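## Task

Three rows of four drive blanks sit in the rack's front face. Looking at the rack from the front, take the bottom row and push the blank that is rightmost (first from the right) all the way in until it stops and clicks into its latch. Do not disturb the other blanks. The rack is free on the table: tipping it beyond a slight amount counts as failure, and it must finish in its original place. The result must hold without the robot pressing on anything at the end.

## Robot and tools

Robot: one six-joint FANUC CRX-5iA arm carrying a Robotiq 2F-140 two-finger gripper. There is only one arm, so every command row addresses that arm and its gripper. Knocking anything off the table also fails a scene.

Frame: the scene frame has its origin on the tabletop directly beneath the arm's base; +z is up, and +y lies to the left when looking along +x. The base may sit slightly tilted. Results report end_effector_position (metres) and end_effector_quat_wxyz for the point between the closed finger pads (link pinch); this readout gets less accurate at long reach. The fingers point along the gripper's +z and open and close along its y. Closed fingertips extend about 33 mm past that point, open ones about 9 mm; closing also pushes the tips about 24 mm further out, so keep clearance from surfaces.

Tool execute_actions, argument actions: a list holding one item or nothing.
- [] (LOOK): no command, just returns the state.
- {"rows": [[...]], "steps": n} (ACT): n from 1 to 15 control steps of 1/30 s each, default 15. Each row covers one step; if rows run out, the final row repeats.
- {"steps": n} (WAIT): no command; returns after n steps (max 300) counted from the previous result.
Optional pictures: true/false controls whether camera images come back (on by default).

Each row is 9 numbers, in this order: J1 waist, J2 shoulder, J3 elbow, J4 forearm roll, J5 wrist pitch, J6 wrist roll, then gripper position, gripper force_limit, gripper speed. The six joint values are absolute target angles in radians, same convention as the Joint positions line, not offsets. Ranges: waist -3.491 to 3.491, shoulder -3.140 to 3.140, elbow -1.187 to 4.328, forearm roll -3.316 to 3.316, wrist pitch -3.140 to 3.140, wrist roll -3.927 to 3.927. A target beyond an end by more than 0.010 rad (and further out than the current angle) gets the whole call refused, and nothing is sent. True ends may differ by up to 0.010 rad; a joint asked beyond its true end stops there, and a "joint sent to its limit" line may appear (possibly about an earlier action). No such line does not prove there is more room.

The gripper numbers are scaled to [-1, 1]. position: +1 fully open (140 mm), pads touch near -0.8, -1 closes until blocked. force_limit: about 14 N at -1, 60 N at 0, 107 N at +1 (for parts up to 40 mm wide). speed: about 30 mm/s at -1, 140 at 0, 250 at +1. For pushing a blank, a closed gripper (position around -1) makes a compact pushing tool.

Motion limits: joint targets advance at most 2.62 rad/s (waist, shoulder), 3.14 (elbow), 3.93 (wrist joints), with about 0.5 s to accelerate, and joints are coordinated to arrive together. Per step a target may lead the measured angle by at most 0.805 rad (waist, shoulder), 0.966 (elbow), 1.21 (wrist joints), and targets are pulled back if they would put the gripper more than 70 mm from where it is. So big moves take several calls. After a call the arm keeps heading for the last row sent until it nearly stops or is blocked; after that, only a new action pushes further.

Result lines: Joint positions and Joint velocities in column order (rad, rad/s); position_measured for the fingers in counts (3 fully open, 230 pads touching, non-linear); object_status 0 moving, 1 blocked while opening, 2 blocked while closing (a grip), 3 reached target or pads met. "joint command not followed" means a clearance check altered or blocked targets (mounting blocks and posts count as arm). HELD marks steps where your row was not fully sent. MOTOR HOT warns of heating; an OVER-TEMPERATURE FAULT brakes the arm until it cools.

Faults: contact torque reaching a joint's load limit (145 N m for waist, shoulder, elbow; 36.4 N m for the three wrist joints) or an outside force of 150 N anywhere on the arm, tool or held item halts the arm for 10 s and drops the rest of the call, with the arm yielding. Push the blank gently and in small increments; pushing hard, slamming or tipping the unanchored rack is to be avoided, and the hand must back off so nothing relies on it at the end.

Cameras: cam_low (504x504, pinhole with radial distortion) and cam_wrist (616x616 fisheye on the gripper, nominal frame wrist_camera_optical, possibly off by up to about 51 mm and 29 degrees). zoom_image takes camera ("cam_low" or "cam_wrist") and region [x0, y0, x1, y1] in that camera's image pixels, origin top-left, at most 504 by 504, and returns a closer look at the latest image.



Each tool is called after "Call:" in YAML: its name, and indented under it one key for each argument.

## Session

Call:
execute_actions:
  actions: []

Scene clock: 0.00 s of 4500.00 s.
end_effector_position=(+0.1077, +0.4959, +0.3429) position_measured=3 object_status=3 end_effector_quat_wxyz=(+0.244, +0.968, +0.067, -0.005)
Joint positions: [ 1.45   0.74   0.855  0.008 -2.259  0.083]
Joint velocities: [ 0.001  0.001  0.    -0.    -0.001  0.   ]

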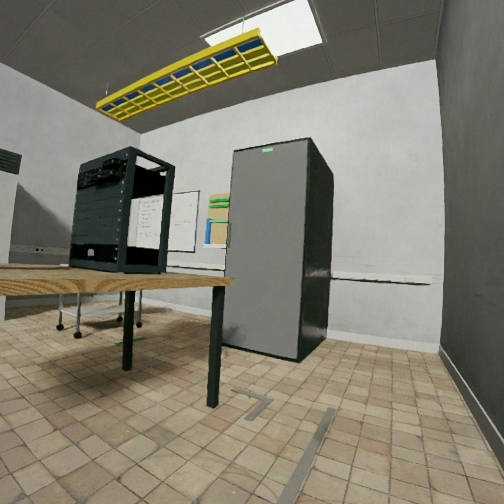

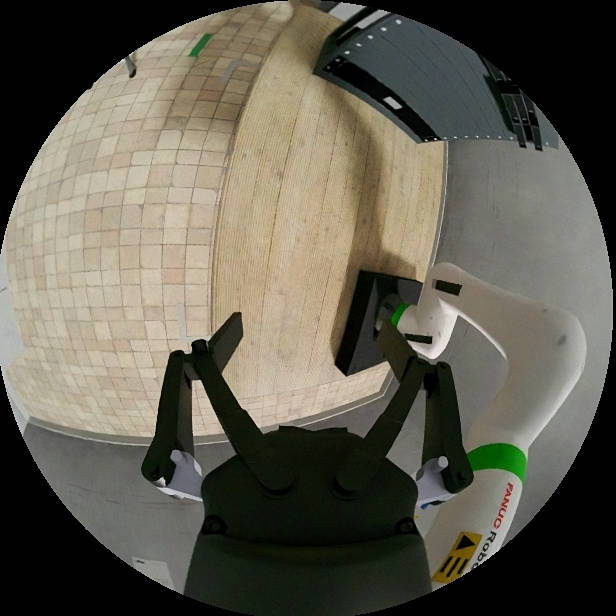

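Call:
execute_actions:
  actions:
    - {"rows":[[0.0,-0.8,-0.8,0,0,1.57,-1,0,0]]}
  pictures: false

Call:
execute_actions:
  actions:
    - {"steps":120}

Call:
zoom_image:
  camera: "cam_low"
  region: [40,130,200,290]

Scene clock: 27.53 s of 4500.00 s.
end_effector_position=(+0.2776, +0.4657, +0.3293) position_measured=107 object_status=0 end_effector_quat_wxyz=(+0.026, +0.988, +0.147, -0.028)
Joint positions: [ 1.12   0.41   0.459  0.005 -1.764  0.569]
Joint velocities: [-0.807 -0.805 -0.964 -0.005  1.2    1.054]
Steps of this call (steps 1 to 90: nothing new was sent; then 24.03 s passed at rest; steps 91 to 105: all 15 steps of this action). Readings (joint positions | what the end effector reports):
91: [1.450 0.740 0.855 0.008 -2.259 0.084] | position_measured=3 object_status=0
92: [1.446 0.736 0.849 0.008 -2.251 0.091] | position_measured=9 object_status=0
94: [1.419 0.709 0.817 0.007 -2.211 0.131] | position_measured=24 object_status=0
98: [1.312 0.602 0.690 0.007 -2.052 0.290] | position_measured=54 object_status=0
105: the state above

Scene clock: 31.53 s of 4500.00 s.
end_effector_position=(+0.5142, -0.0793, +0.5236) position_measured=233 object_status=3 end_effector_quat_wxyz=(-0.091, +0.706, +0.033, +0.701)
Joint positions: [-0.   -0.8  -0.8  -0.    0.    1.57]
Joint velocities: [-0.     0.001 -0.     0.     0.001 -0.   ]
Steps of this call (steps 1 to 75: the robot went on to your last target; steps 76 to 120: nothing new was sent). Readings (joint positions | what the end effector reports):
1: [1.093 0.383 0.427 0.005 -1.723 0.604] | position_measured=115 object_status=0
2: [1.066 0.356 0.394 0.005 -1.682 0.638] | position_measured=122 object_status=0
4: [1.011 0.302 0.329 0.004 -1.601 0.702] | position_measured=138 object_status=0
8: [0.904 0.195 0.201 0.004 -1.441 0.817] | position_measured=168 object_status=0
120: the state above
The arm was judged still, so your last target was given up. Only a new action makes it travel on or press farther. Fingers that are still opening or closing keep moving.

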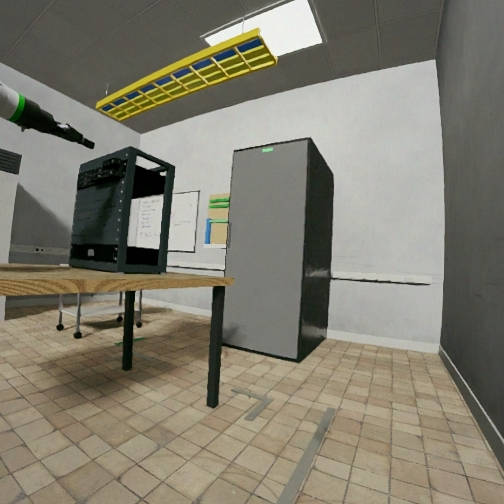

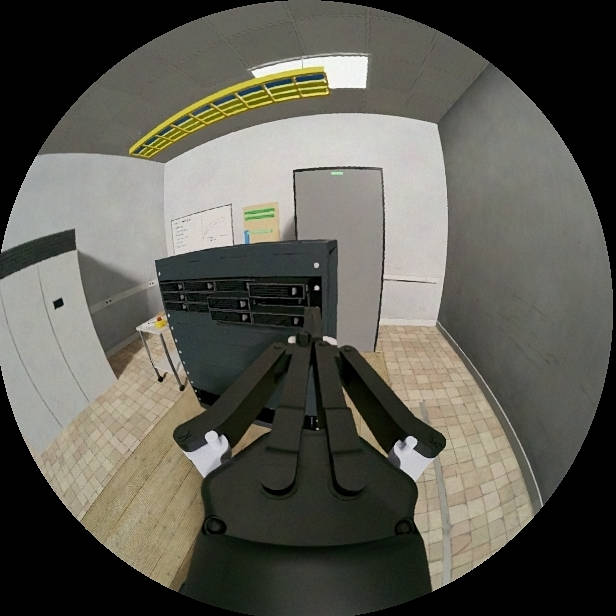

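Region (40, 130, 200, 290) of cam_low's 504x504 image, scaled by 3.150, with more detail than that image has.

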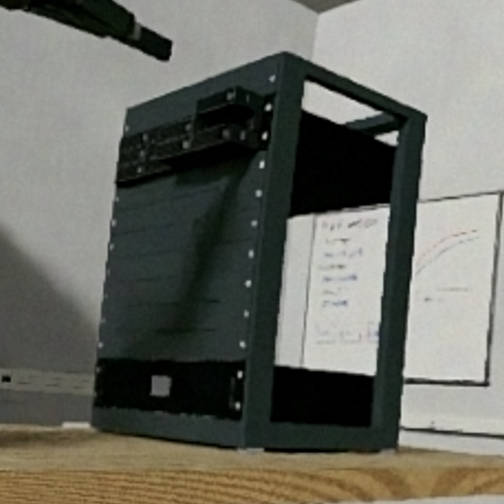

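Call:
zoom_image:
  camera: "cam_wrist"
  region: [150,220,350,360]

Region (150, 220, 350, 360) of cam_wrist's 616x616 image, scaled by 2.520, with more detail than that image has; it fills the top 353 rows of this view, and the rest is white.

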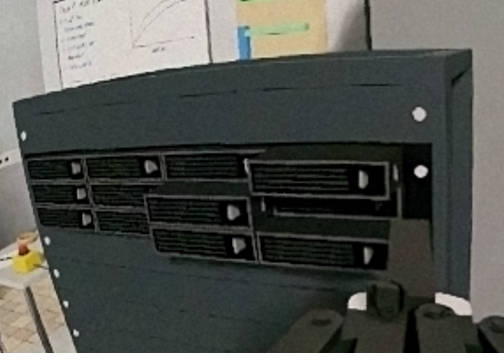

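Call:
execute_actions:
  actions:
    - {"rows":[[0.45,-0.6,-0.6,-1.57,0.83,3.14,-1,0,0]]}
  pictures: false

Call:
execute_actions:
  actions:
    - {"steps":60}

Scene clock: 61.97 s of 4500.00 s.
end_effector_position=(+0.5376, -0.0248, +0.5798) position_measured=233 object_status=3 end_effector_quat_wxyz=(-0.073, +0.585, -0.036, +0.807)
Joint positions: [ 0.276 -0.677 -0.677 -0.845  0.51   2.415]
Joint velocities: [ 0.665  0.294  0.295 -2.525  1.214  2.519]
Steps of this call (steps 1 to 90: nothing new was sent; then 26.93 s passed at rest; steps 91 to 105: all 15 steps of this action). Readings (joint positions | what the end effector reports):
91: [0.000 -0.800 -0.800 -0.000 0.001 1.571] | position_measured=233 object_status=3
92: [0.002 -0.799 -0.799 -0.008 0.006 1.578] | position_measured=233 object_status=3
94: [0.017 -0.792 -0.792 -0.048 0.033 1.618] | position_measured=233 object_status=3
98: [0.085 -0.762 -0.762 -0.232 0.158 1.802] | position_measured=233 object_status=3
105: the state above

Scene clock: 63.97 s of 4500.00 s.
end_effector_position=(+0.5157, +0.0124, +0.4537) position_measured=233 object_status=3 end_effector_quat_wxyz=(+0.044, +0.711, -0.100, +0.695)
Joint positions: [ 0.45 -0.6  -0.6  -1.57  0.83  3.14]
Joint velocities: [-0.    -0.    -0.001  0.     0.     0.   ]
Steps of this call (steps 1 to 30: the robot went on to your last target; steps 31 to 60: nothing new was sent). Readings (joint positions | what the end effector reports):
1: [0.297 -0.668 -0.668 -0.927 0.549 2.497] | position_measured=233 object_status=3
2: [0.316 -0.660 -0.660 -1.001 0.583 2.571] | position_measured=233 object_status=3
4: [0.348 -0.645 -0.646 -1.136 0.642 2.706] | position_measured=233 object_status=3
8: [0.403 -0.621 -0.621 -1.370 0.743 2.940] | position_measured=233 object_status=3
60: the state above
The arm was judged still, so your last target was given up. Only a new action makes it travel on or press farther. Fingers that are still opening or closing keep moving.

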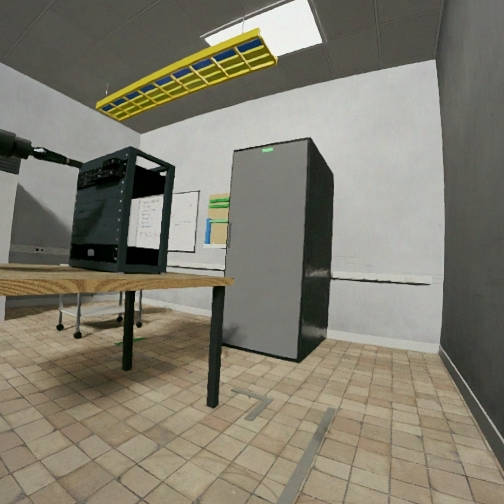

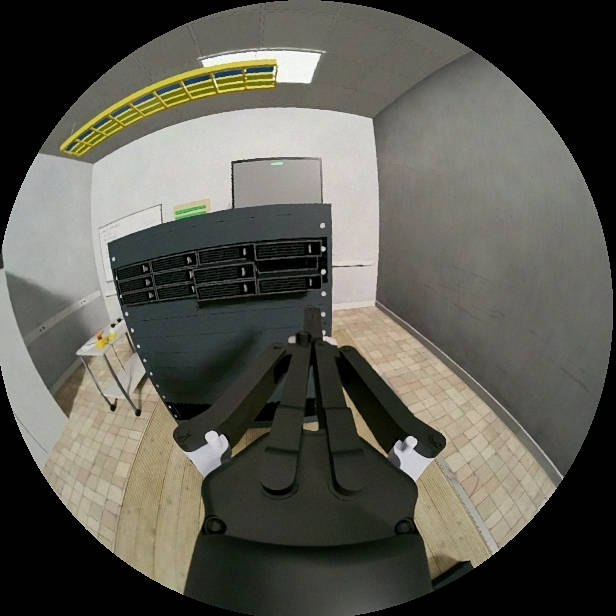

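Call:
execute_actions:
  actions:
    - {"rows":[[0.36,-0.35,-0.41,-1.57,0.74,3.14,-1,0,0]]}
  pictures: false

Call:
execute_actions:
  actions:
    - {"steps":20}

Call:
zoom_image:
  camera: "cam_low"
  region: [40,120,180,220]

Scene clock: 77.80 s of 4500.00 s.
end_effector_position=(+0.5959, +0.0387, +0.4600) position_measured=233 object_status=3 end_effector_quat_wxyz=(+0.056, +0.728, -0.087, +0.678)
Joint positions: [ 0.36 -0.35 -0.41 -1.57  0.74  3.14]
Joint velocities: [-0.001  0.001  0.003  0.    -0.002  0.   ]
Steps of this call (steps 1 to 90: nothing new was sent; then 10.33 s passed at rest; steps 91 to 105: all 15 steps of this action). Readings (joint positions | what the end effector reports):
91: [0.450 -0.599 -0.600 -1.570 0.830 3.140] | position_measured=233 object_status=3
92: [0.449 -0.595 -0.596 -1.570 0.828 3.140] | position_measured=233 object_status=3
94: [0.439 -0.568 -0.576 -1.570 0.819 3.140] | position_measured=233 object_status=3
98: [0.396 -0.450 -0.486 -1.570 0.776 3.140] | position_measured=233 object_status=3
105: the state above

Scene clock: 78.47 s of 4500.00 s.
end_effector_position=(+0.5960, +0.0388, +0.4601) position_measured=233 object_status=3 end_effector_quat_wxyz=(+0.056, +0.728, -0.087, +0.678)
Joint positions: [ 0.36 -0.35 -0.41 -1.57  0.74  3.14]
Joint velocities: [ 0. -0. -0. -0.  0. -0.]
Steps of this call (steps 1 to 15: the robot went on to your last target; steps 16 to 20: nothing new was sent). Readings (joint positions | what the end effector reports):
1: [0.360 -0.350 -0.410 -1.570 0.740 3.140] | position_measured=233 object_status=3
2: [0.360 -0.350 -0.410 -1.570 0.740 3.140] | position_measured=233 object_status=3
4: [0.360 -0.350 -0.410 -1.570 0.740 3.140] | position_measured=233 object_status=3
8: [0.360 -0.350 -0.410 -1.570 0.740 3.140] | position_measured=233 object_status=3
20: the state above
The arm was judged still, so your last target was given up. Only a new action makes it travel on or press farther. Fingers that are still opening or closing keep moving.

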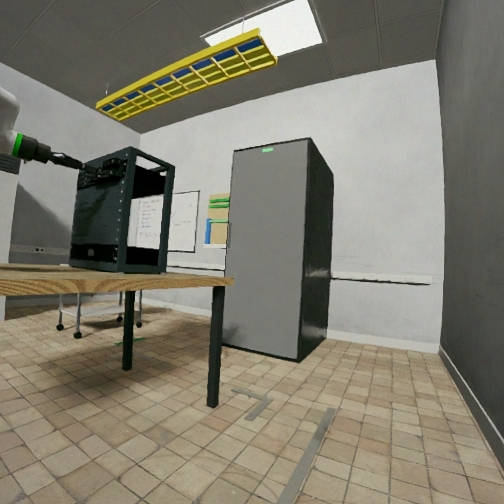

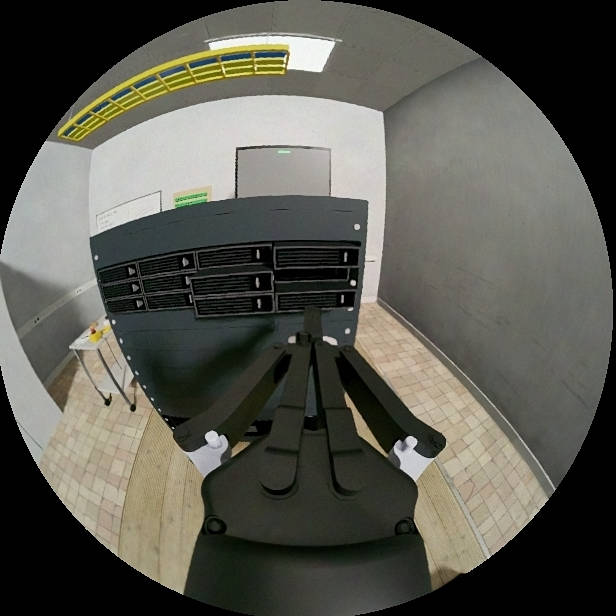

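Region (40, 120, 180, 220) of cam_low's 504x504 image, scaled by 3.600, with more detail than that image has; it fills the top 360 rows of this view, and the rest is white.

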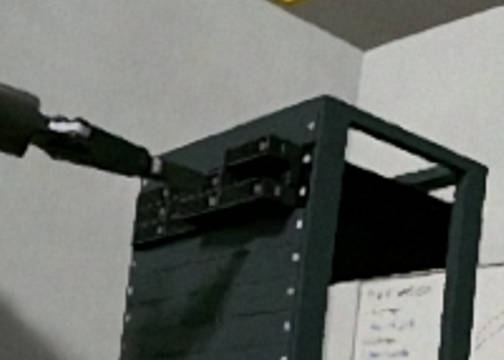

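Call:
execute_actions:
  actions:
    - {"rows":[[0.36,-0.35,-0.43,-1.57,0.74,1.65,-1,0,0]]}
  pictures: false

Call:
execute_actions:
  actions:
    - {"steps":30}

Scene clock: 87.23 s of 4500.00 s.
end_effector_position=(+0.5939, +0.0384, +0.4512) position_measured=233 object_status=3 end_effector_quat_wxyz=(-0.233, +0.627, -0.386, +0.636)
Joint positions: [ 0.36  -0.35  -0.423 -1.57   0.74   2.264]
Joint velocities: [-0.     0.    -0.035  0.    -0.001 -3.021]
Steps of this call (steps 1 to 90: nothing new was sent; then 5.27 s passed at rest; steps 91 to 105: all 15 steps of this action). Readings (joint positions | what the end effector reports):
91: [0.360 -0.350 -0.410 -1.570 0.740 3.139] | position_measured=233 object_status=3
92: [0.360 -0.350 -0.410 -1.570 0.740 3.132] | position_measured=233 object_status=3
94: [0.360 -0.350 -0.410 -1.570 0.740 3.092] | position_measured=233 object_status=3
98: [0.360 -0.350 -0.414 -1.570 0.740 2.908] | position_measured=233 object_status=3
105: the state above

Scene clock: 88.23 s of 4500.00 s.
end_effector_position=(+0.5927, +0.0381, +0.4464) position_measured=233 object_status=3 end_effector_quat_wxyz=(+0.412, -0.483, +0.557, -0.535)
Joint positions: [ 0.36 -0.35 -0.43 -1.57  0.74  1.65]
Joint velocities: [ 0.  0. -0. -0. -0.  0.]
Steps of this call (steps 1 to 30: the robot went on to your last target). Readings (joint positions | what the end effector reports):
1: [0.360 -0.350 -0.424 -1.570 0.740 2.166] | position_measured=233 object_status=3
2: [0.360 -0.350 -0.425 -1.570 0.740 2.076] | position_measured=233 object_status=3
4: [0.360 -0.350 -0.427 -1.570 0.740 1.921] | position_measured=233 object_status=3
8: [0.360 -0.350 -0.429 -1.570 0.740 1.716] | position_measured=233 object_status=3
30: the state above
The arm was judged still, so your last target was given up. Only a new action makes it travel on or press farther. Fingers that are still opening or closing keep moving.

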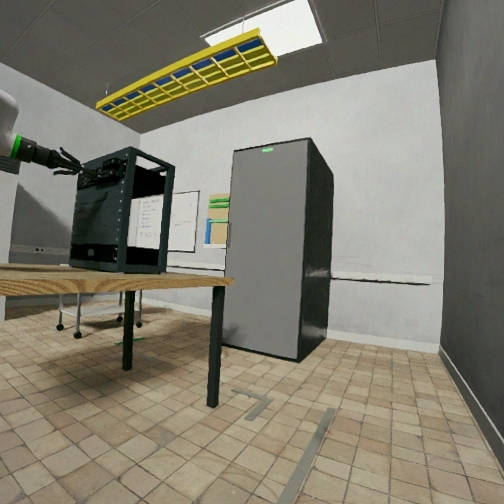

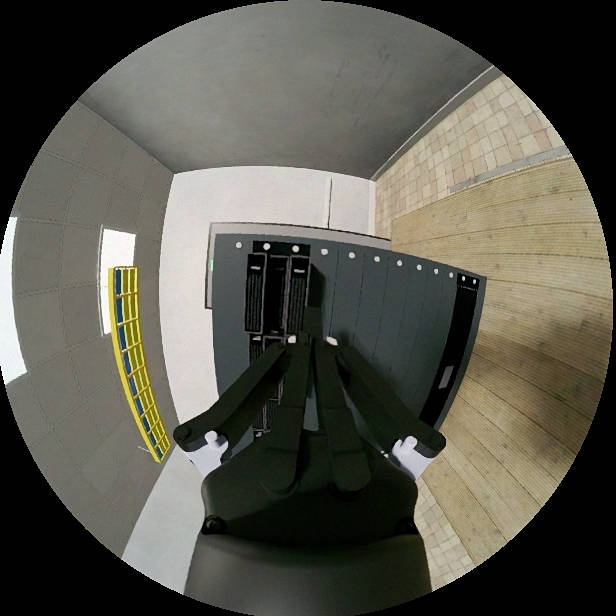

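Call:
execute_actions:
  actions:
    - {"rows":[[0.275,-0.27,-0.336,-1.57,0.655,1.65,-1,0,0]]}

Call:
zoom_image:
  camera: "cam_low"
  region: [40,120,180,220]

Scene clock: 98.77 s of 4500.00 s.
end_effector_position=(+0.6344, +0.0306, +0.4635) position_measured=233 object_status=3 end_effector_quat_wxyz=(+0.417, -0.478, +0.559, -0.534)
Joint positions: [ 0.275 -0.27  -0.336 -1.57   0.655  1.65 ]
Joint velocities: [ 0.     0.     0.001 -0.    -0.     0.   ]
Steps of this call (steps 1 to 90: nothing new was sent; then 7.03 s passed at rest; steps 91 to 105: all 15 steps of this action). Readings (joint positions | what the end effector reports):
91: [0.359 -0.350 -0.430 -1.570 0.739 1.650] | position_measured=233 object_status=3
92: [0.355 -0.345 -0.425 -1.570 0.735 1.650] | position_measured=233 object_status=3
94: [0.328 -0.320 -0.395 -1.570 0.708 1.650] | position_measured=233 object_status=3
98: [0.276 -0.271 -0.337 -1.570 0.656 1.650] | position_measured=233 object_status=3
105: the state above

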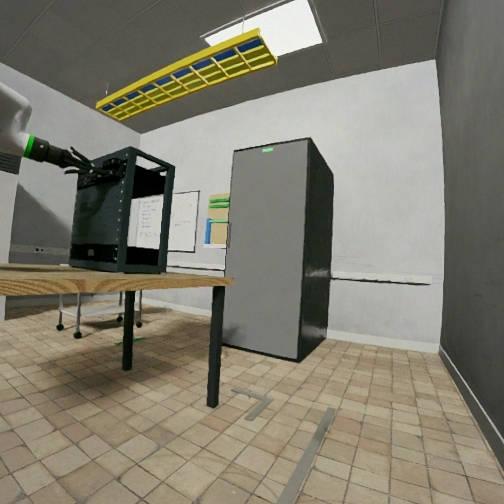

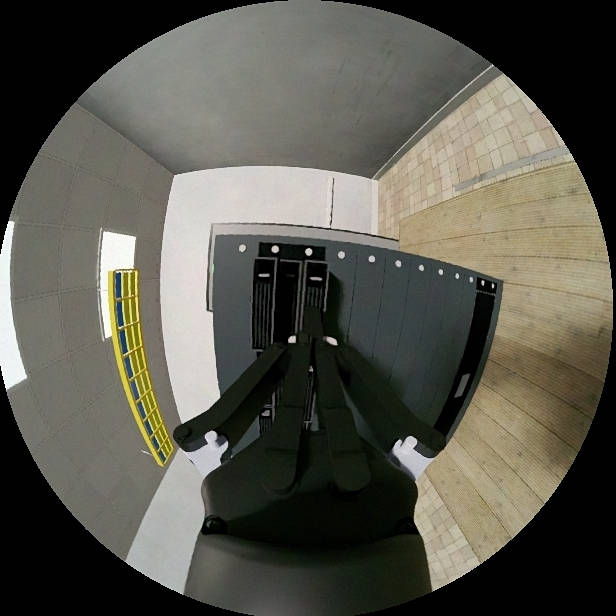

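Region (40, 120, 180, 220) of cam_low's 504x504 image, scaled by 3.600, with more detail than that image has; it fills the top 360 rows of this view, and the rest is white.

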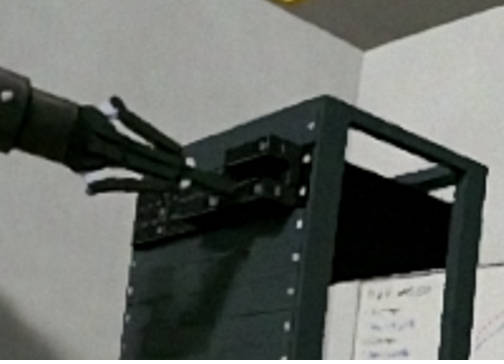

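Call:
execute_actions:
  actions:
    - {"rows":[[0.266,-0.259,-0.327,-1.57,0.646,1.65,-1,0,0],[0.266,-0.259,-0.327,-1.57,0.646,1.65,-1,0,0],[0.266,-0.259,-0.327,-1.57,0.646,1.65,-1,0,0],[0.256,-0.247,-0.318,-1.57,0.636,1.65,-1,0,0],[0.256,-0.247,-0.318,-1.57,0.636,1.65,-1,0,0],[0.256,-0.247,-0.318,-1.57,0.636,1.65,-1,0,0],[0.246,-0.235,-0.308,-1.57,0.626,1.65,-1,0,0],[0.246,-0.235,-0.308,-1.57,0.626,1.65,-1,0,0],[0.246,-0.235,-0.308,-1.57,0.626,1.65,-1,0,0],[0.237,-0.224,-0.299,-1.57,0.617,1.65,-1,0,0]]}
  pictures: false

Call:
execute_actions:
  actions:
    - {"rows":[[0.229,-0.213,-0.289,-1.57,0.609,1.65,-1,0,0]],"steps":8}
  pictures: false

Call:
execute_actions:
  actions:
    - {"rows":[[0.22,-0.202,-0.279,-1.57,0.6,1.65,-1,0,0]],"steps":8}

Call:
zoom_image:
  camera: "cam_low"
  region: [40,130,200,290]

Scene clock: 121.27 s of 4500.00 s.
end_effector_position=(+0.6545, +0.0268, +0.4606) position_measured=233 object_status=3 end_effector_quat_wxyz=(+0.414, -0.481, +0.560, -0.532)
Joint positions: [ 0.237 -0.224 -0.299 -1.57   0.617  1.65 ]
Joint velocities: [-0.002  0.002  0.001  0.    -0.002  0.   ]
Steps of this call (steps 1 to 15: the robot went on to your last target; steps 16 to 90: nothing new was sent; then 19.00 s passed at rest; steps 91 to 105: all 15 steps of this action). Readings (joint positions | what the end effector reports):
91: [0.275 -0.269 -0.336 -1.570 0.655 1.650] | position_measured=233 object_status=3
92: [0.272 -0.266 -0.332 -1.570 0.651 1.650] | position_measured=233 object_status=3
94: [0.267 -0.259 -0.327 -1.570 0.646 1.650] | position_measured=233 object_status=3
98: [0.252 -0.242 -0.314 -1.570 0.632 1.650] | position_measured=233 object_status=3
105: the state above

Scene clock: 121.53 s of 4500.00 s.
end_effector_position=(+0.6595, +0.0260, +0.4606) position_measured=233 object_status=3 end_effector_quat_wxyz=(+0.414, -0.481, +0.561, -0.532)
Joint positions: [ 0.229 -0.213 -0.289 -1.57   0.609  1.65 ]
Joint velocities: [-0.     0.001  0.     0.    -0.002 -0.   ]
Steps of this call (steps 1 to 8: all 8 steps of this action). Readings (joint positions | what the end effector reports):
1: [0.237 -0.224 -0.299 -1.570 0.617 1.650] | position_measured=233 object_status=3
2: [0.234 -0.220 -0.295 -1.570 0.614 1.650] | position_measured=233 object_status=3
4: [0.229 -0.214 -0.290 -1.570 0.609 1.650] | position_measured=233 object_status=3
8: the state above

Scene clock: 121.80 s of 4500.00 s.
end_effector_position=(+0.6645, +0.0249, +0.4605) position_measured=233 object_status=3 end_effector_quat_wxyz=(+0.414, -0.481, +0.561, -0.531)
Joint positions: [ 0.22  -0.202 -0.279 -1.57   0.6    1.65 ]
Joint velocities: [-0.  0.  0. -0. -0. -0.]
Steps of this call (steps 1 to 8: all 8 steps of this action). Readings (joint positions | what the end effector reports):
1: [0.229 -0.212 -0.289 -1.570 0.609 1.650] | position_measured=233 object_status=3
2: [0.225 -0.209 -0.285 -1.570 0.605 1.650] | position_measured=233 object_status=3
4: [0.220 -0.203 -0.280 -1.570 0.601 1.650] | position_measured=233 object_status=3
8: the state above

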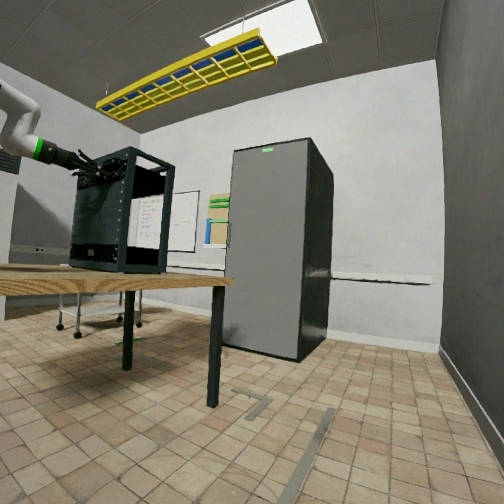

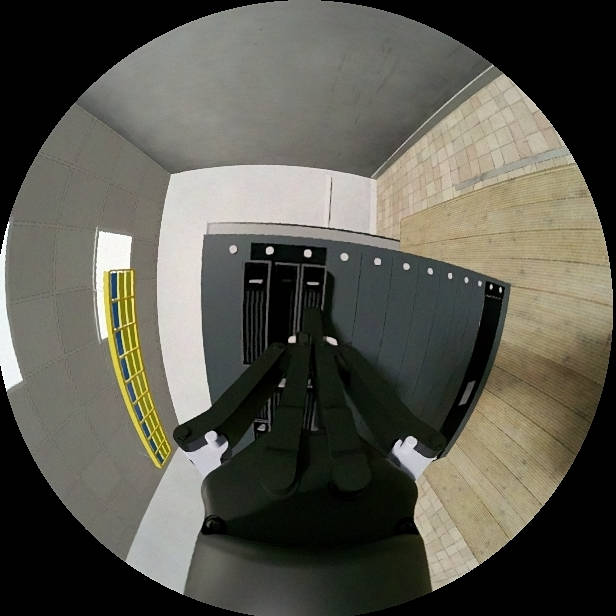

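Region (40, 130, 200, 290) of cam_low's 504x504 image, scaled by 3.150, with more detail than that image has.

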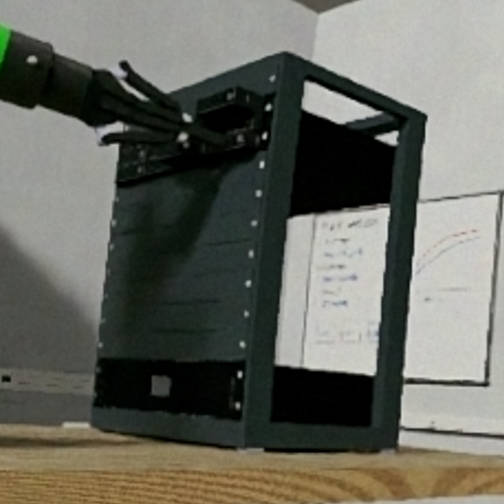

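Mostly in already.

Call:
execute_actions:
  actions:
    - {"rows":[[0.212,-0.192,-0.2695,-1.57,0.592,1.65,-1,0,0]],"steps":10}

Call:
zoom_image:
  camera: "cam_wrist"
  region: [220,230,380,350]

Call:
zoom_image:
  camera: "cam_low"
  region: [40,130,200,290]

Scene clock: 128.03 s of 4500.00 s.
end_effector_position=(+0.6692, +0.0239, +0.4606) position_measured=233 object_status=3 end_effector_quat_wxyz=(+0.414, -0.482, +0.561, -0.531)
Joint positions: [ 0.212 -0.192 -0.27  -1.57   0.592  1.65 ]
Joint velocities: [-0. -0.  0. -0. -0.  0.]
Steps of this call (steps 1 to 15: the robot went on to your last target; steps 16 to 90: nothing new was sent; then 2.90 s passed at rest; steps 91 to 100: all 10 steps of this action). Readings (joint positions | what the end effector reports):
91: [0.220 -0.201 -0.279 -1.570 0.600 1.650] | position_measured=233 object_status=3
92: [0.217 -0.198 -0.275 -1.570 0.596 1.650] | position_measured=233 object_status=3
94: [0.212 -0.192 -0.270 -1.570 0.592 1.650] | position_measured=233 object_status=3
98: [0.212 -0.192 -0.270 -1.570 0.592 1.650] | position_measured=233 object_status=3
100: the state above

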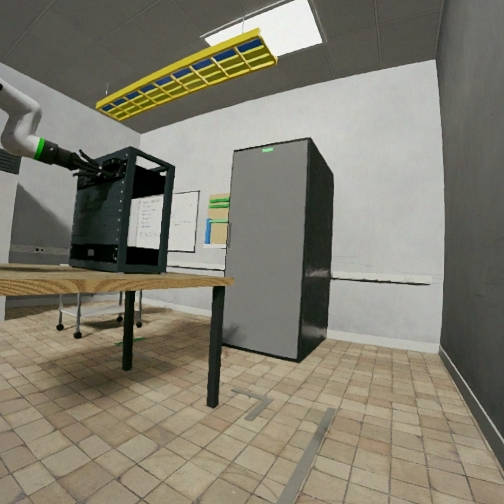

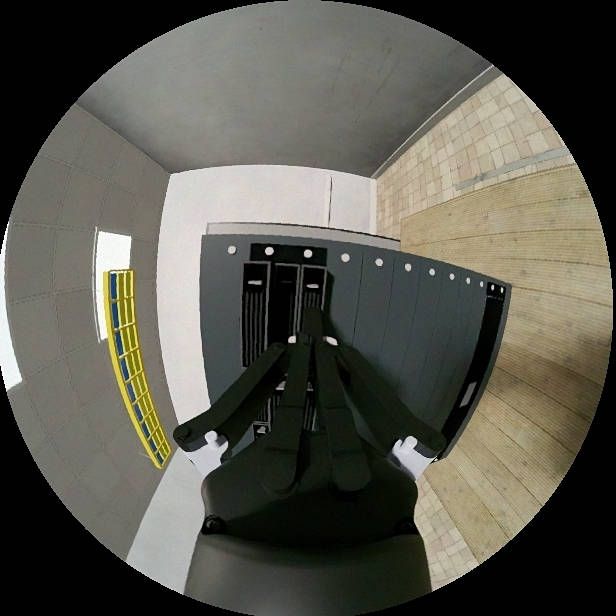

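Region (220, 230, 380, 350) of cam_wrist's 616x616 image, scaled by 3.150, with more detail than that image has; it fills the top 378 rows of this view, and the rest is white.

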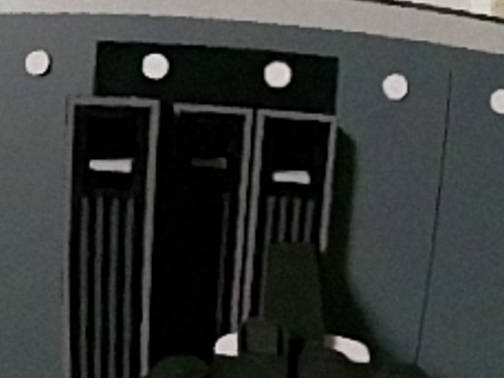

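Region (40, 130, 200, 290) of cam_low's 504x504 image, scaled by 3.150, with more detail than that image has.

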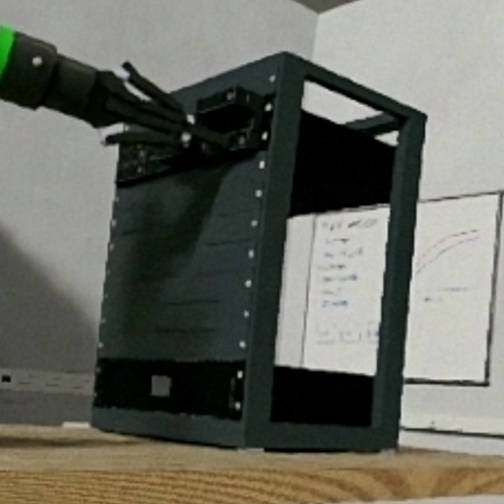

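Call:
execute_actions:
  actions:
    - {"rows":[[0.204,-0.181,-0.26,-1.57,0.584,1.65,-1,0,0]],"steps":10}

Call:
zoom_image:
  camera: "cam_wrist"
  region: [220,230,380,350]

Call:
zoom_image:
  camera: "cam_low"
  region: [80,140,150,200]

Scene clock: 138.53 s of 4500.00 s.
end_effector_position=(+0.6741, +0.0229, +0.4602) position_measured=233 object_status=3 end_effector_quat_wxyz=(+0.413, -0.482, +0.562, -0.531)
Joint positions: [ 0.204 -0.181 -0.26  -1.57   0.584  1.65 ]
Joint velocities: [ 0.001 -0.    -0.     0.    -0.    -0.   ]
Steps of this call (steps 1 to 15: the robot went on to your last target; steps 16 to 90: nothing new was sent; then 7.17 s passed at rest; steps 91 to 100: all 10 steps of this action). Readings (joint positions | what the end effector reports):
91: [0.212 -0.191 -0.269 -1.570 0.592 1.650] | position_measured=233 object_status=3
92: [0.209 -0.188 -0.266 -1.570 0.589 1.650] | position_measured=233 object_status=3
94: [0.204 -0.182 -0.260 -1.570 0.585 1.650] | position_measured=233 object_status=3
98: [0.204 -0.181 -0.260 -1.570 0.584 1.650] | position_measured=233 object_status=3
100: the state above

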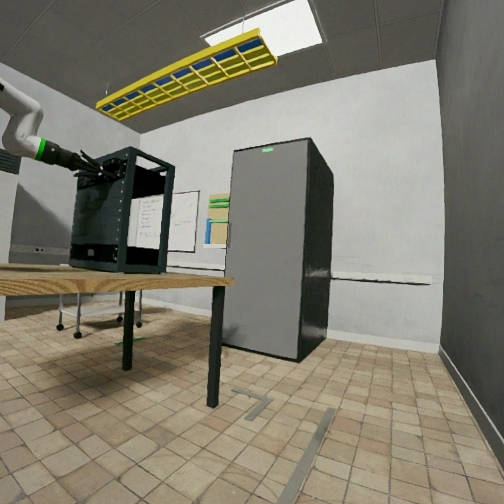

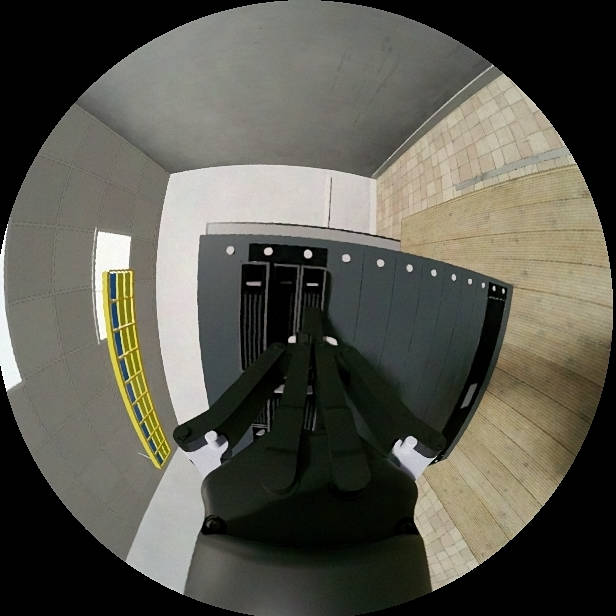

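Region (220, 230, 380, 350) of cam_wrist's 616x616 image, scaled by 3.150, with more detail than that image has; it fills the top 378 rows of this view, and the rest is white.

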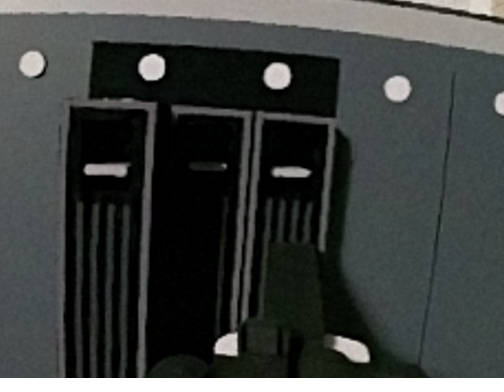

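Region (80, 140, 150, 200) of cam_low's 504x504 image, scaled by 7.200, with more detail than that image has; it fills the top 432 rows of this view, and the rest is white.

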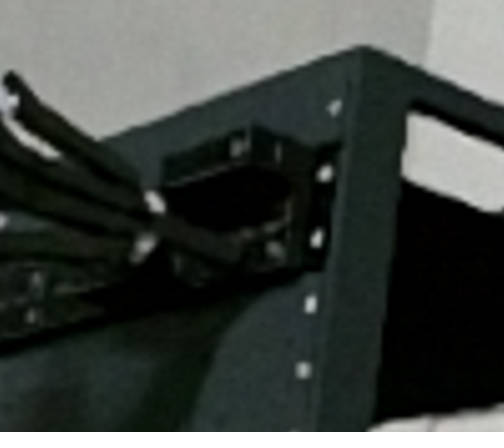

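Call:
execute_actions:
  actions:
    - {"rows":[[0.201,-0.177,-0.2563,-1.57,0.581,1.65,-1,0,0]],"steps":10}
  pictures: false

Call:
execute_actions:
  actions:
    - {"rows":[[0.36,-0.35,-0.41,-1.57,0.74,1.65,-1,0,0]]}

Call:
zoom_image:
  camera: "cam_low"
  region: [40,130,200,290]

Scene clock: 147.77 s of 4500.00 s.
end_effector_position=(+0.6759, +0.0226, +0.4601) position_measured=233 object_status=3 end_effector_quat_wxyz=(+0.413, -0.482, +0.562, -0.530)
Joint positions: [ 0.201 -0.177 -0.256 -1.57   0.581  1.65 ]
Joint velocities: [-0.001  0.001  0.     0.     0.001  0.   ]
Steps of this call (steps 1 to 15: the robot went on to your last target; steps 16 to 90: nothing new was sent; then 5.90 s passed at rest; steps 91 to 100: all 10 steps of this action). Readings (joint positions | what the end effector reports):
91: [0.204 -0.181 -0.260 -1.570 0.584 1.650] | position_measured=233 object_status=3
92: [0.202 -0.179 -0.258 -1.570 0.582 1.650] | position_measured=233 object_status=3
94: [0.201 -0.177 -0.257 -1.570 0.581 1.650] | position_measured=233 object_status=3
98: [0.201 -0.177 -0.256 -1.570 0.581 1.650] | position_measured=233 object_status=3
100: the state above

Scene clock: 148.27 s of 4500.00 s.
end_effector_position=(+0.5961, +0.0388, +0.4601) position_measured=233 object_status=3 end_effector_quat_wxyz=(+0.419, -0.476, +0.557, -0.536)
Joint positions: [ 0.36 -0.35 -0.41 -1.57  0.74  1.65]
Joint velocities: [ 0.    -0.002 -0.002 -0.     0.001  0.   ]
Steps of this call (steps 1 to 15: all 15 steps of this action). Readings (joint positions | what the end effector reports):
1: [0.201 -0.177 -0.256 -1.570 0.581 1.650] | position_measured=233 object_status=3
2: [0.204 -0.181 -0.259 -1.570 0.585 1.650] | position_measured=233 object_status=3
4: [0.227 -0.206 -0.282 -1.570 0.608 1.650] | position_measured=233 object_status=3
8: [0.321 -0.308 -0.373 -1.570 0.701 1.650] | position_measured=233 object_status=3
15: the state above

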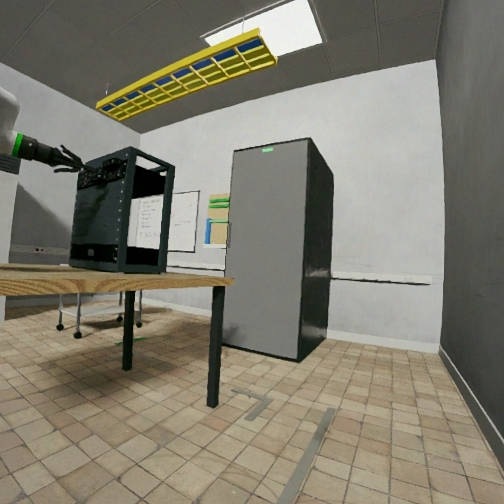

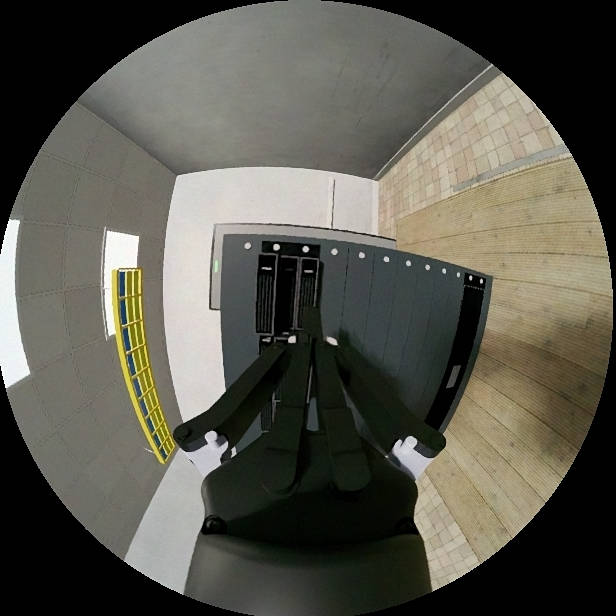

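Region (40, 130, 200, 290) of cam_low's 504x504 image, scaled by 3.150, with more detail than that image has.

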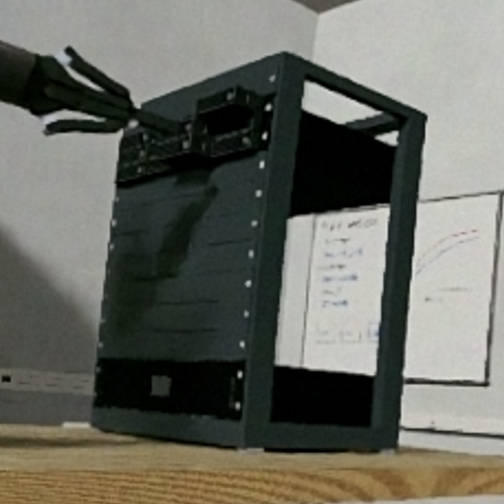

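Call:
finished_scene:
  scene: 1

The scene is finished: the task was done.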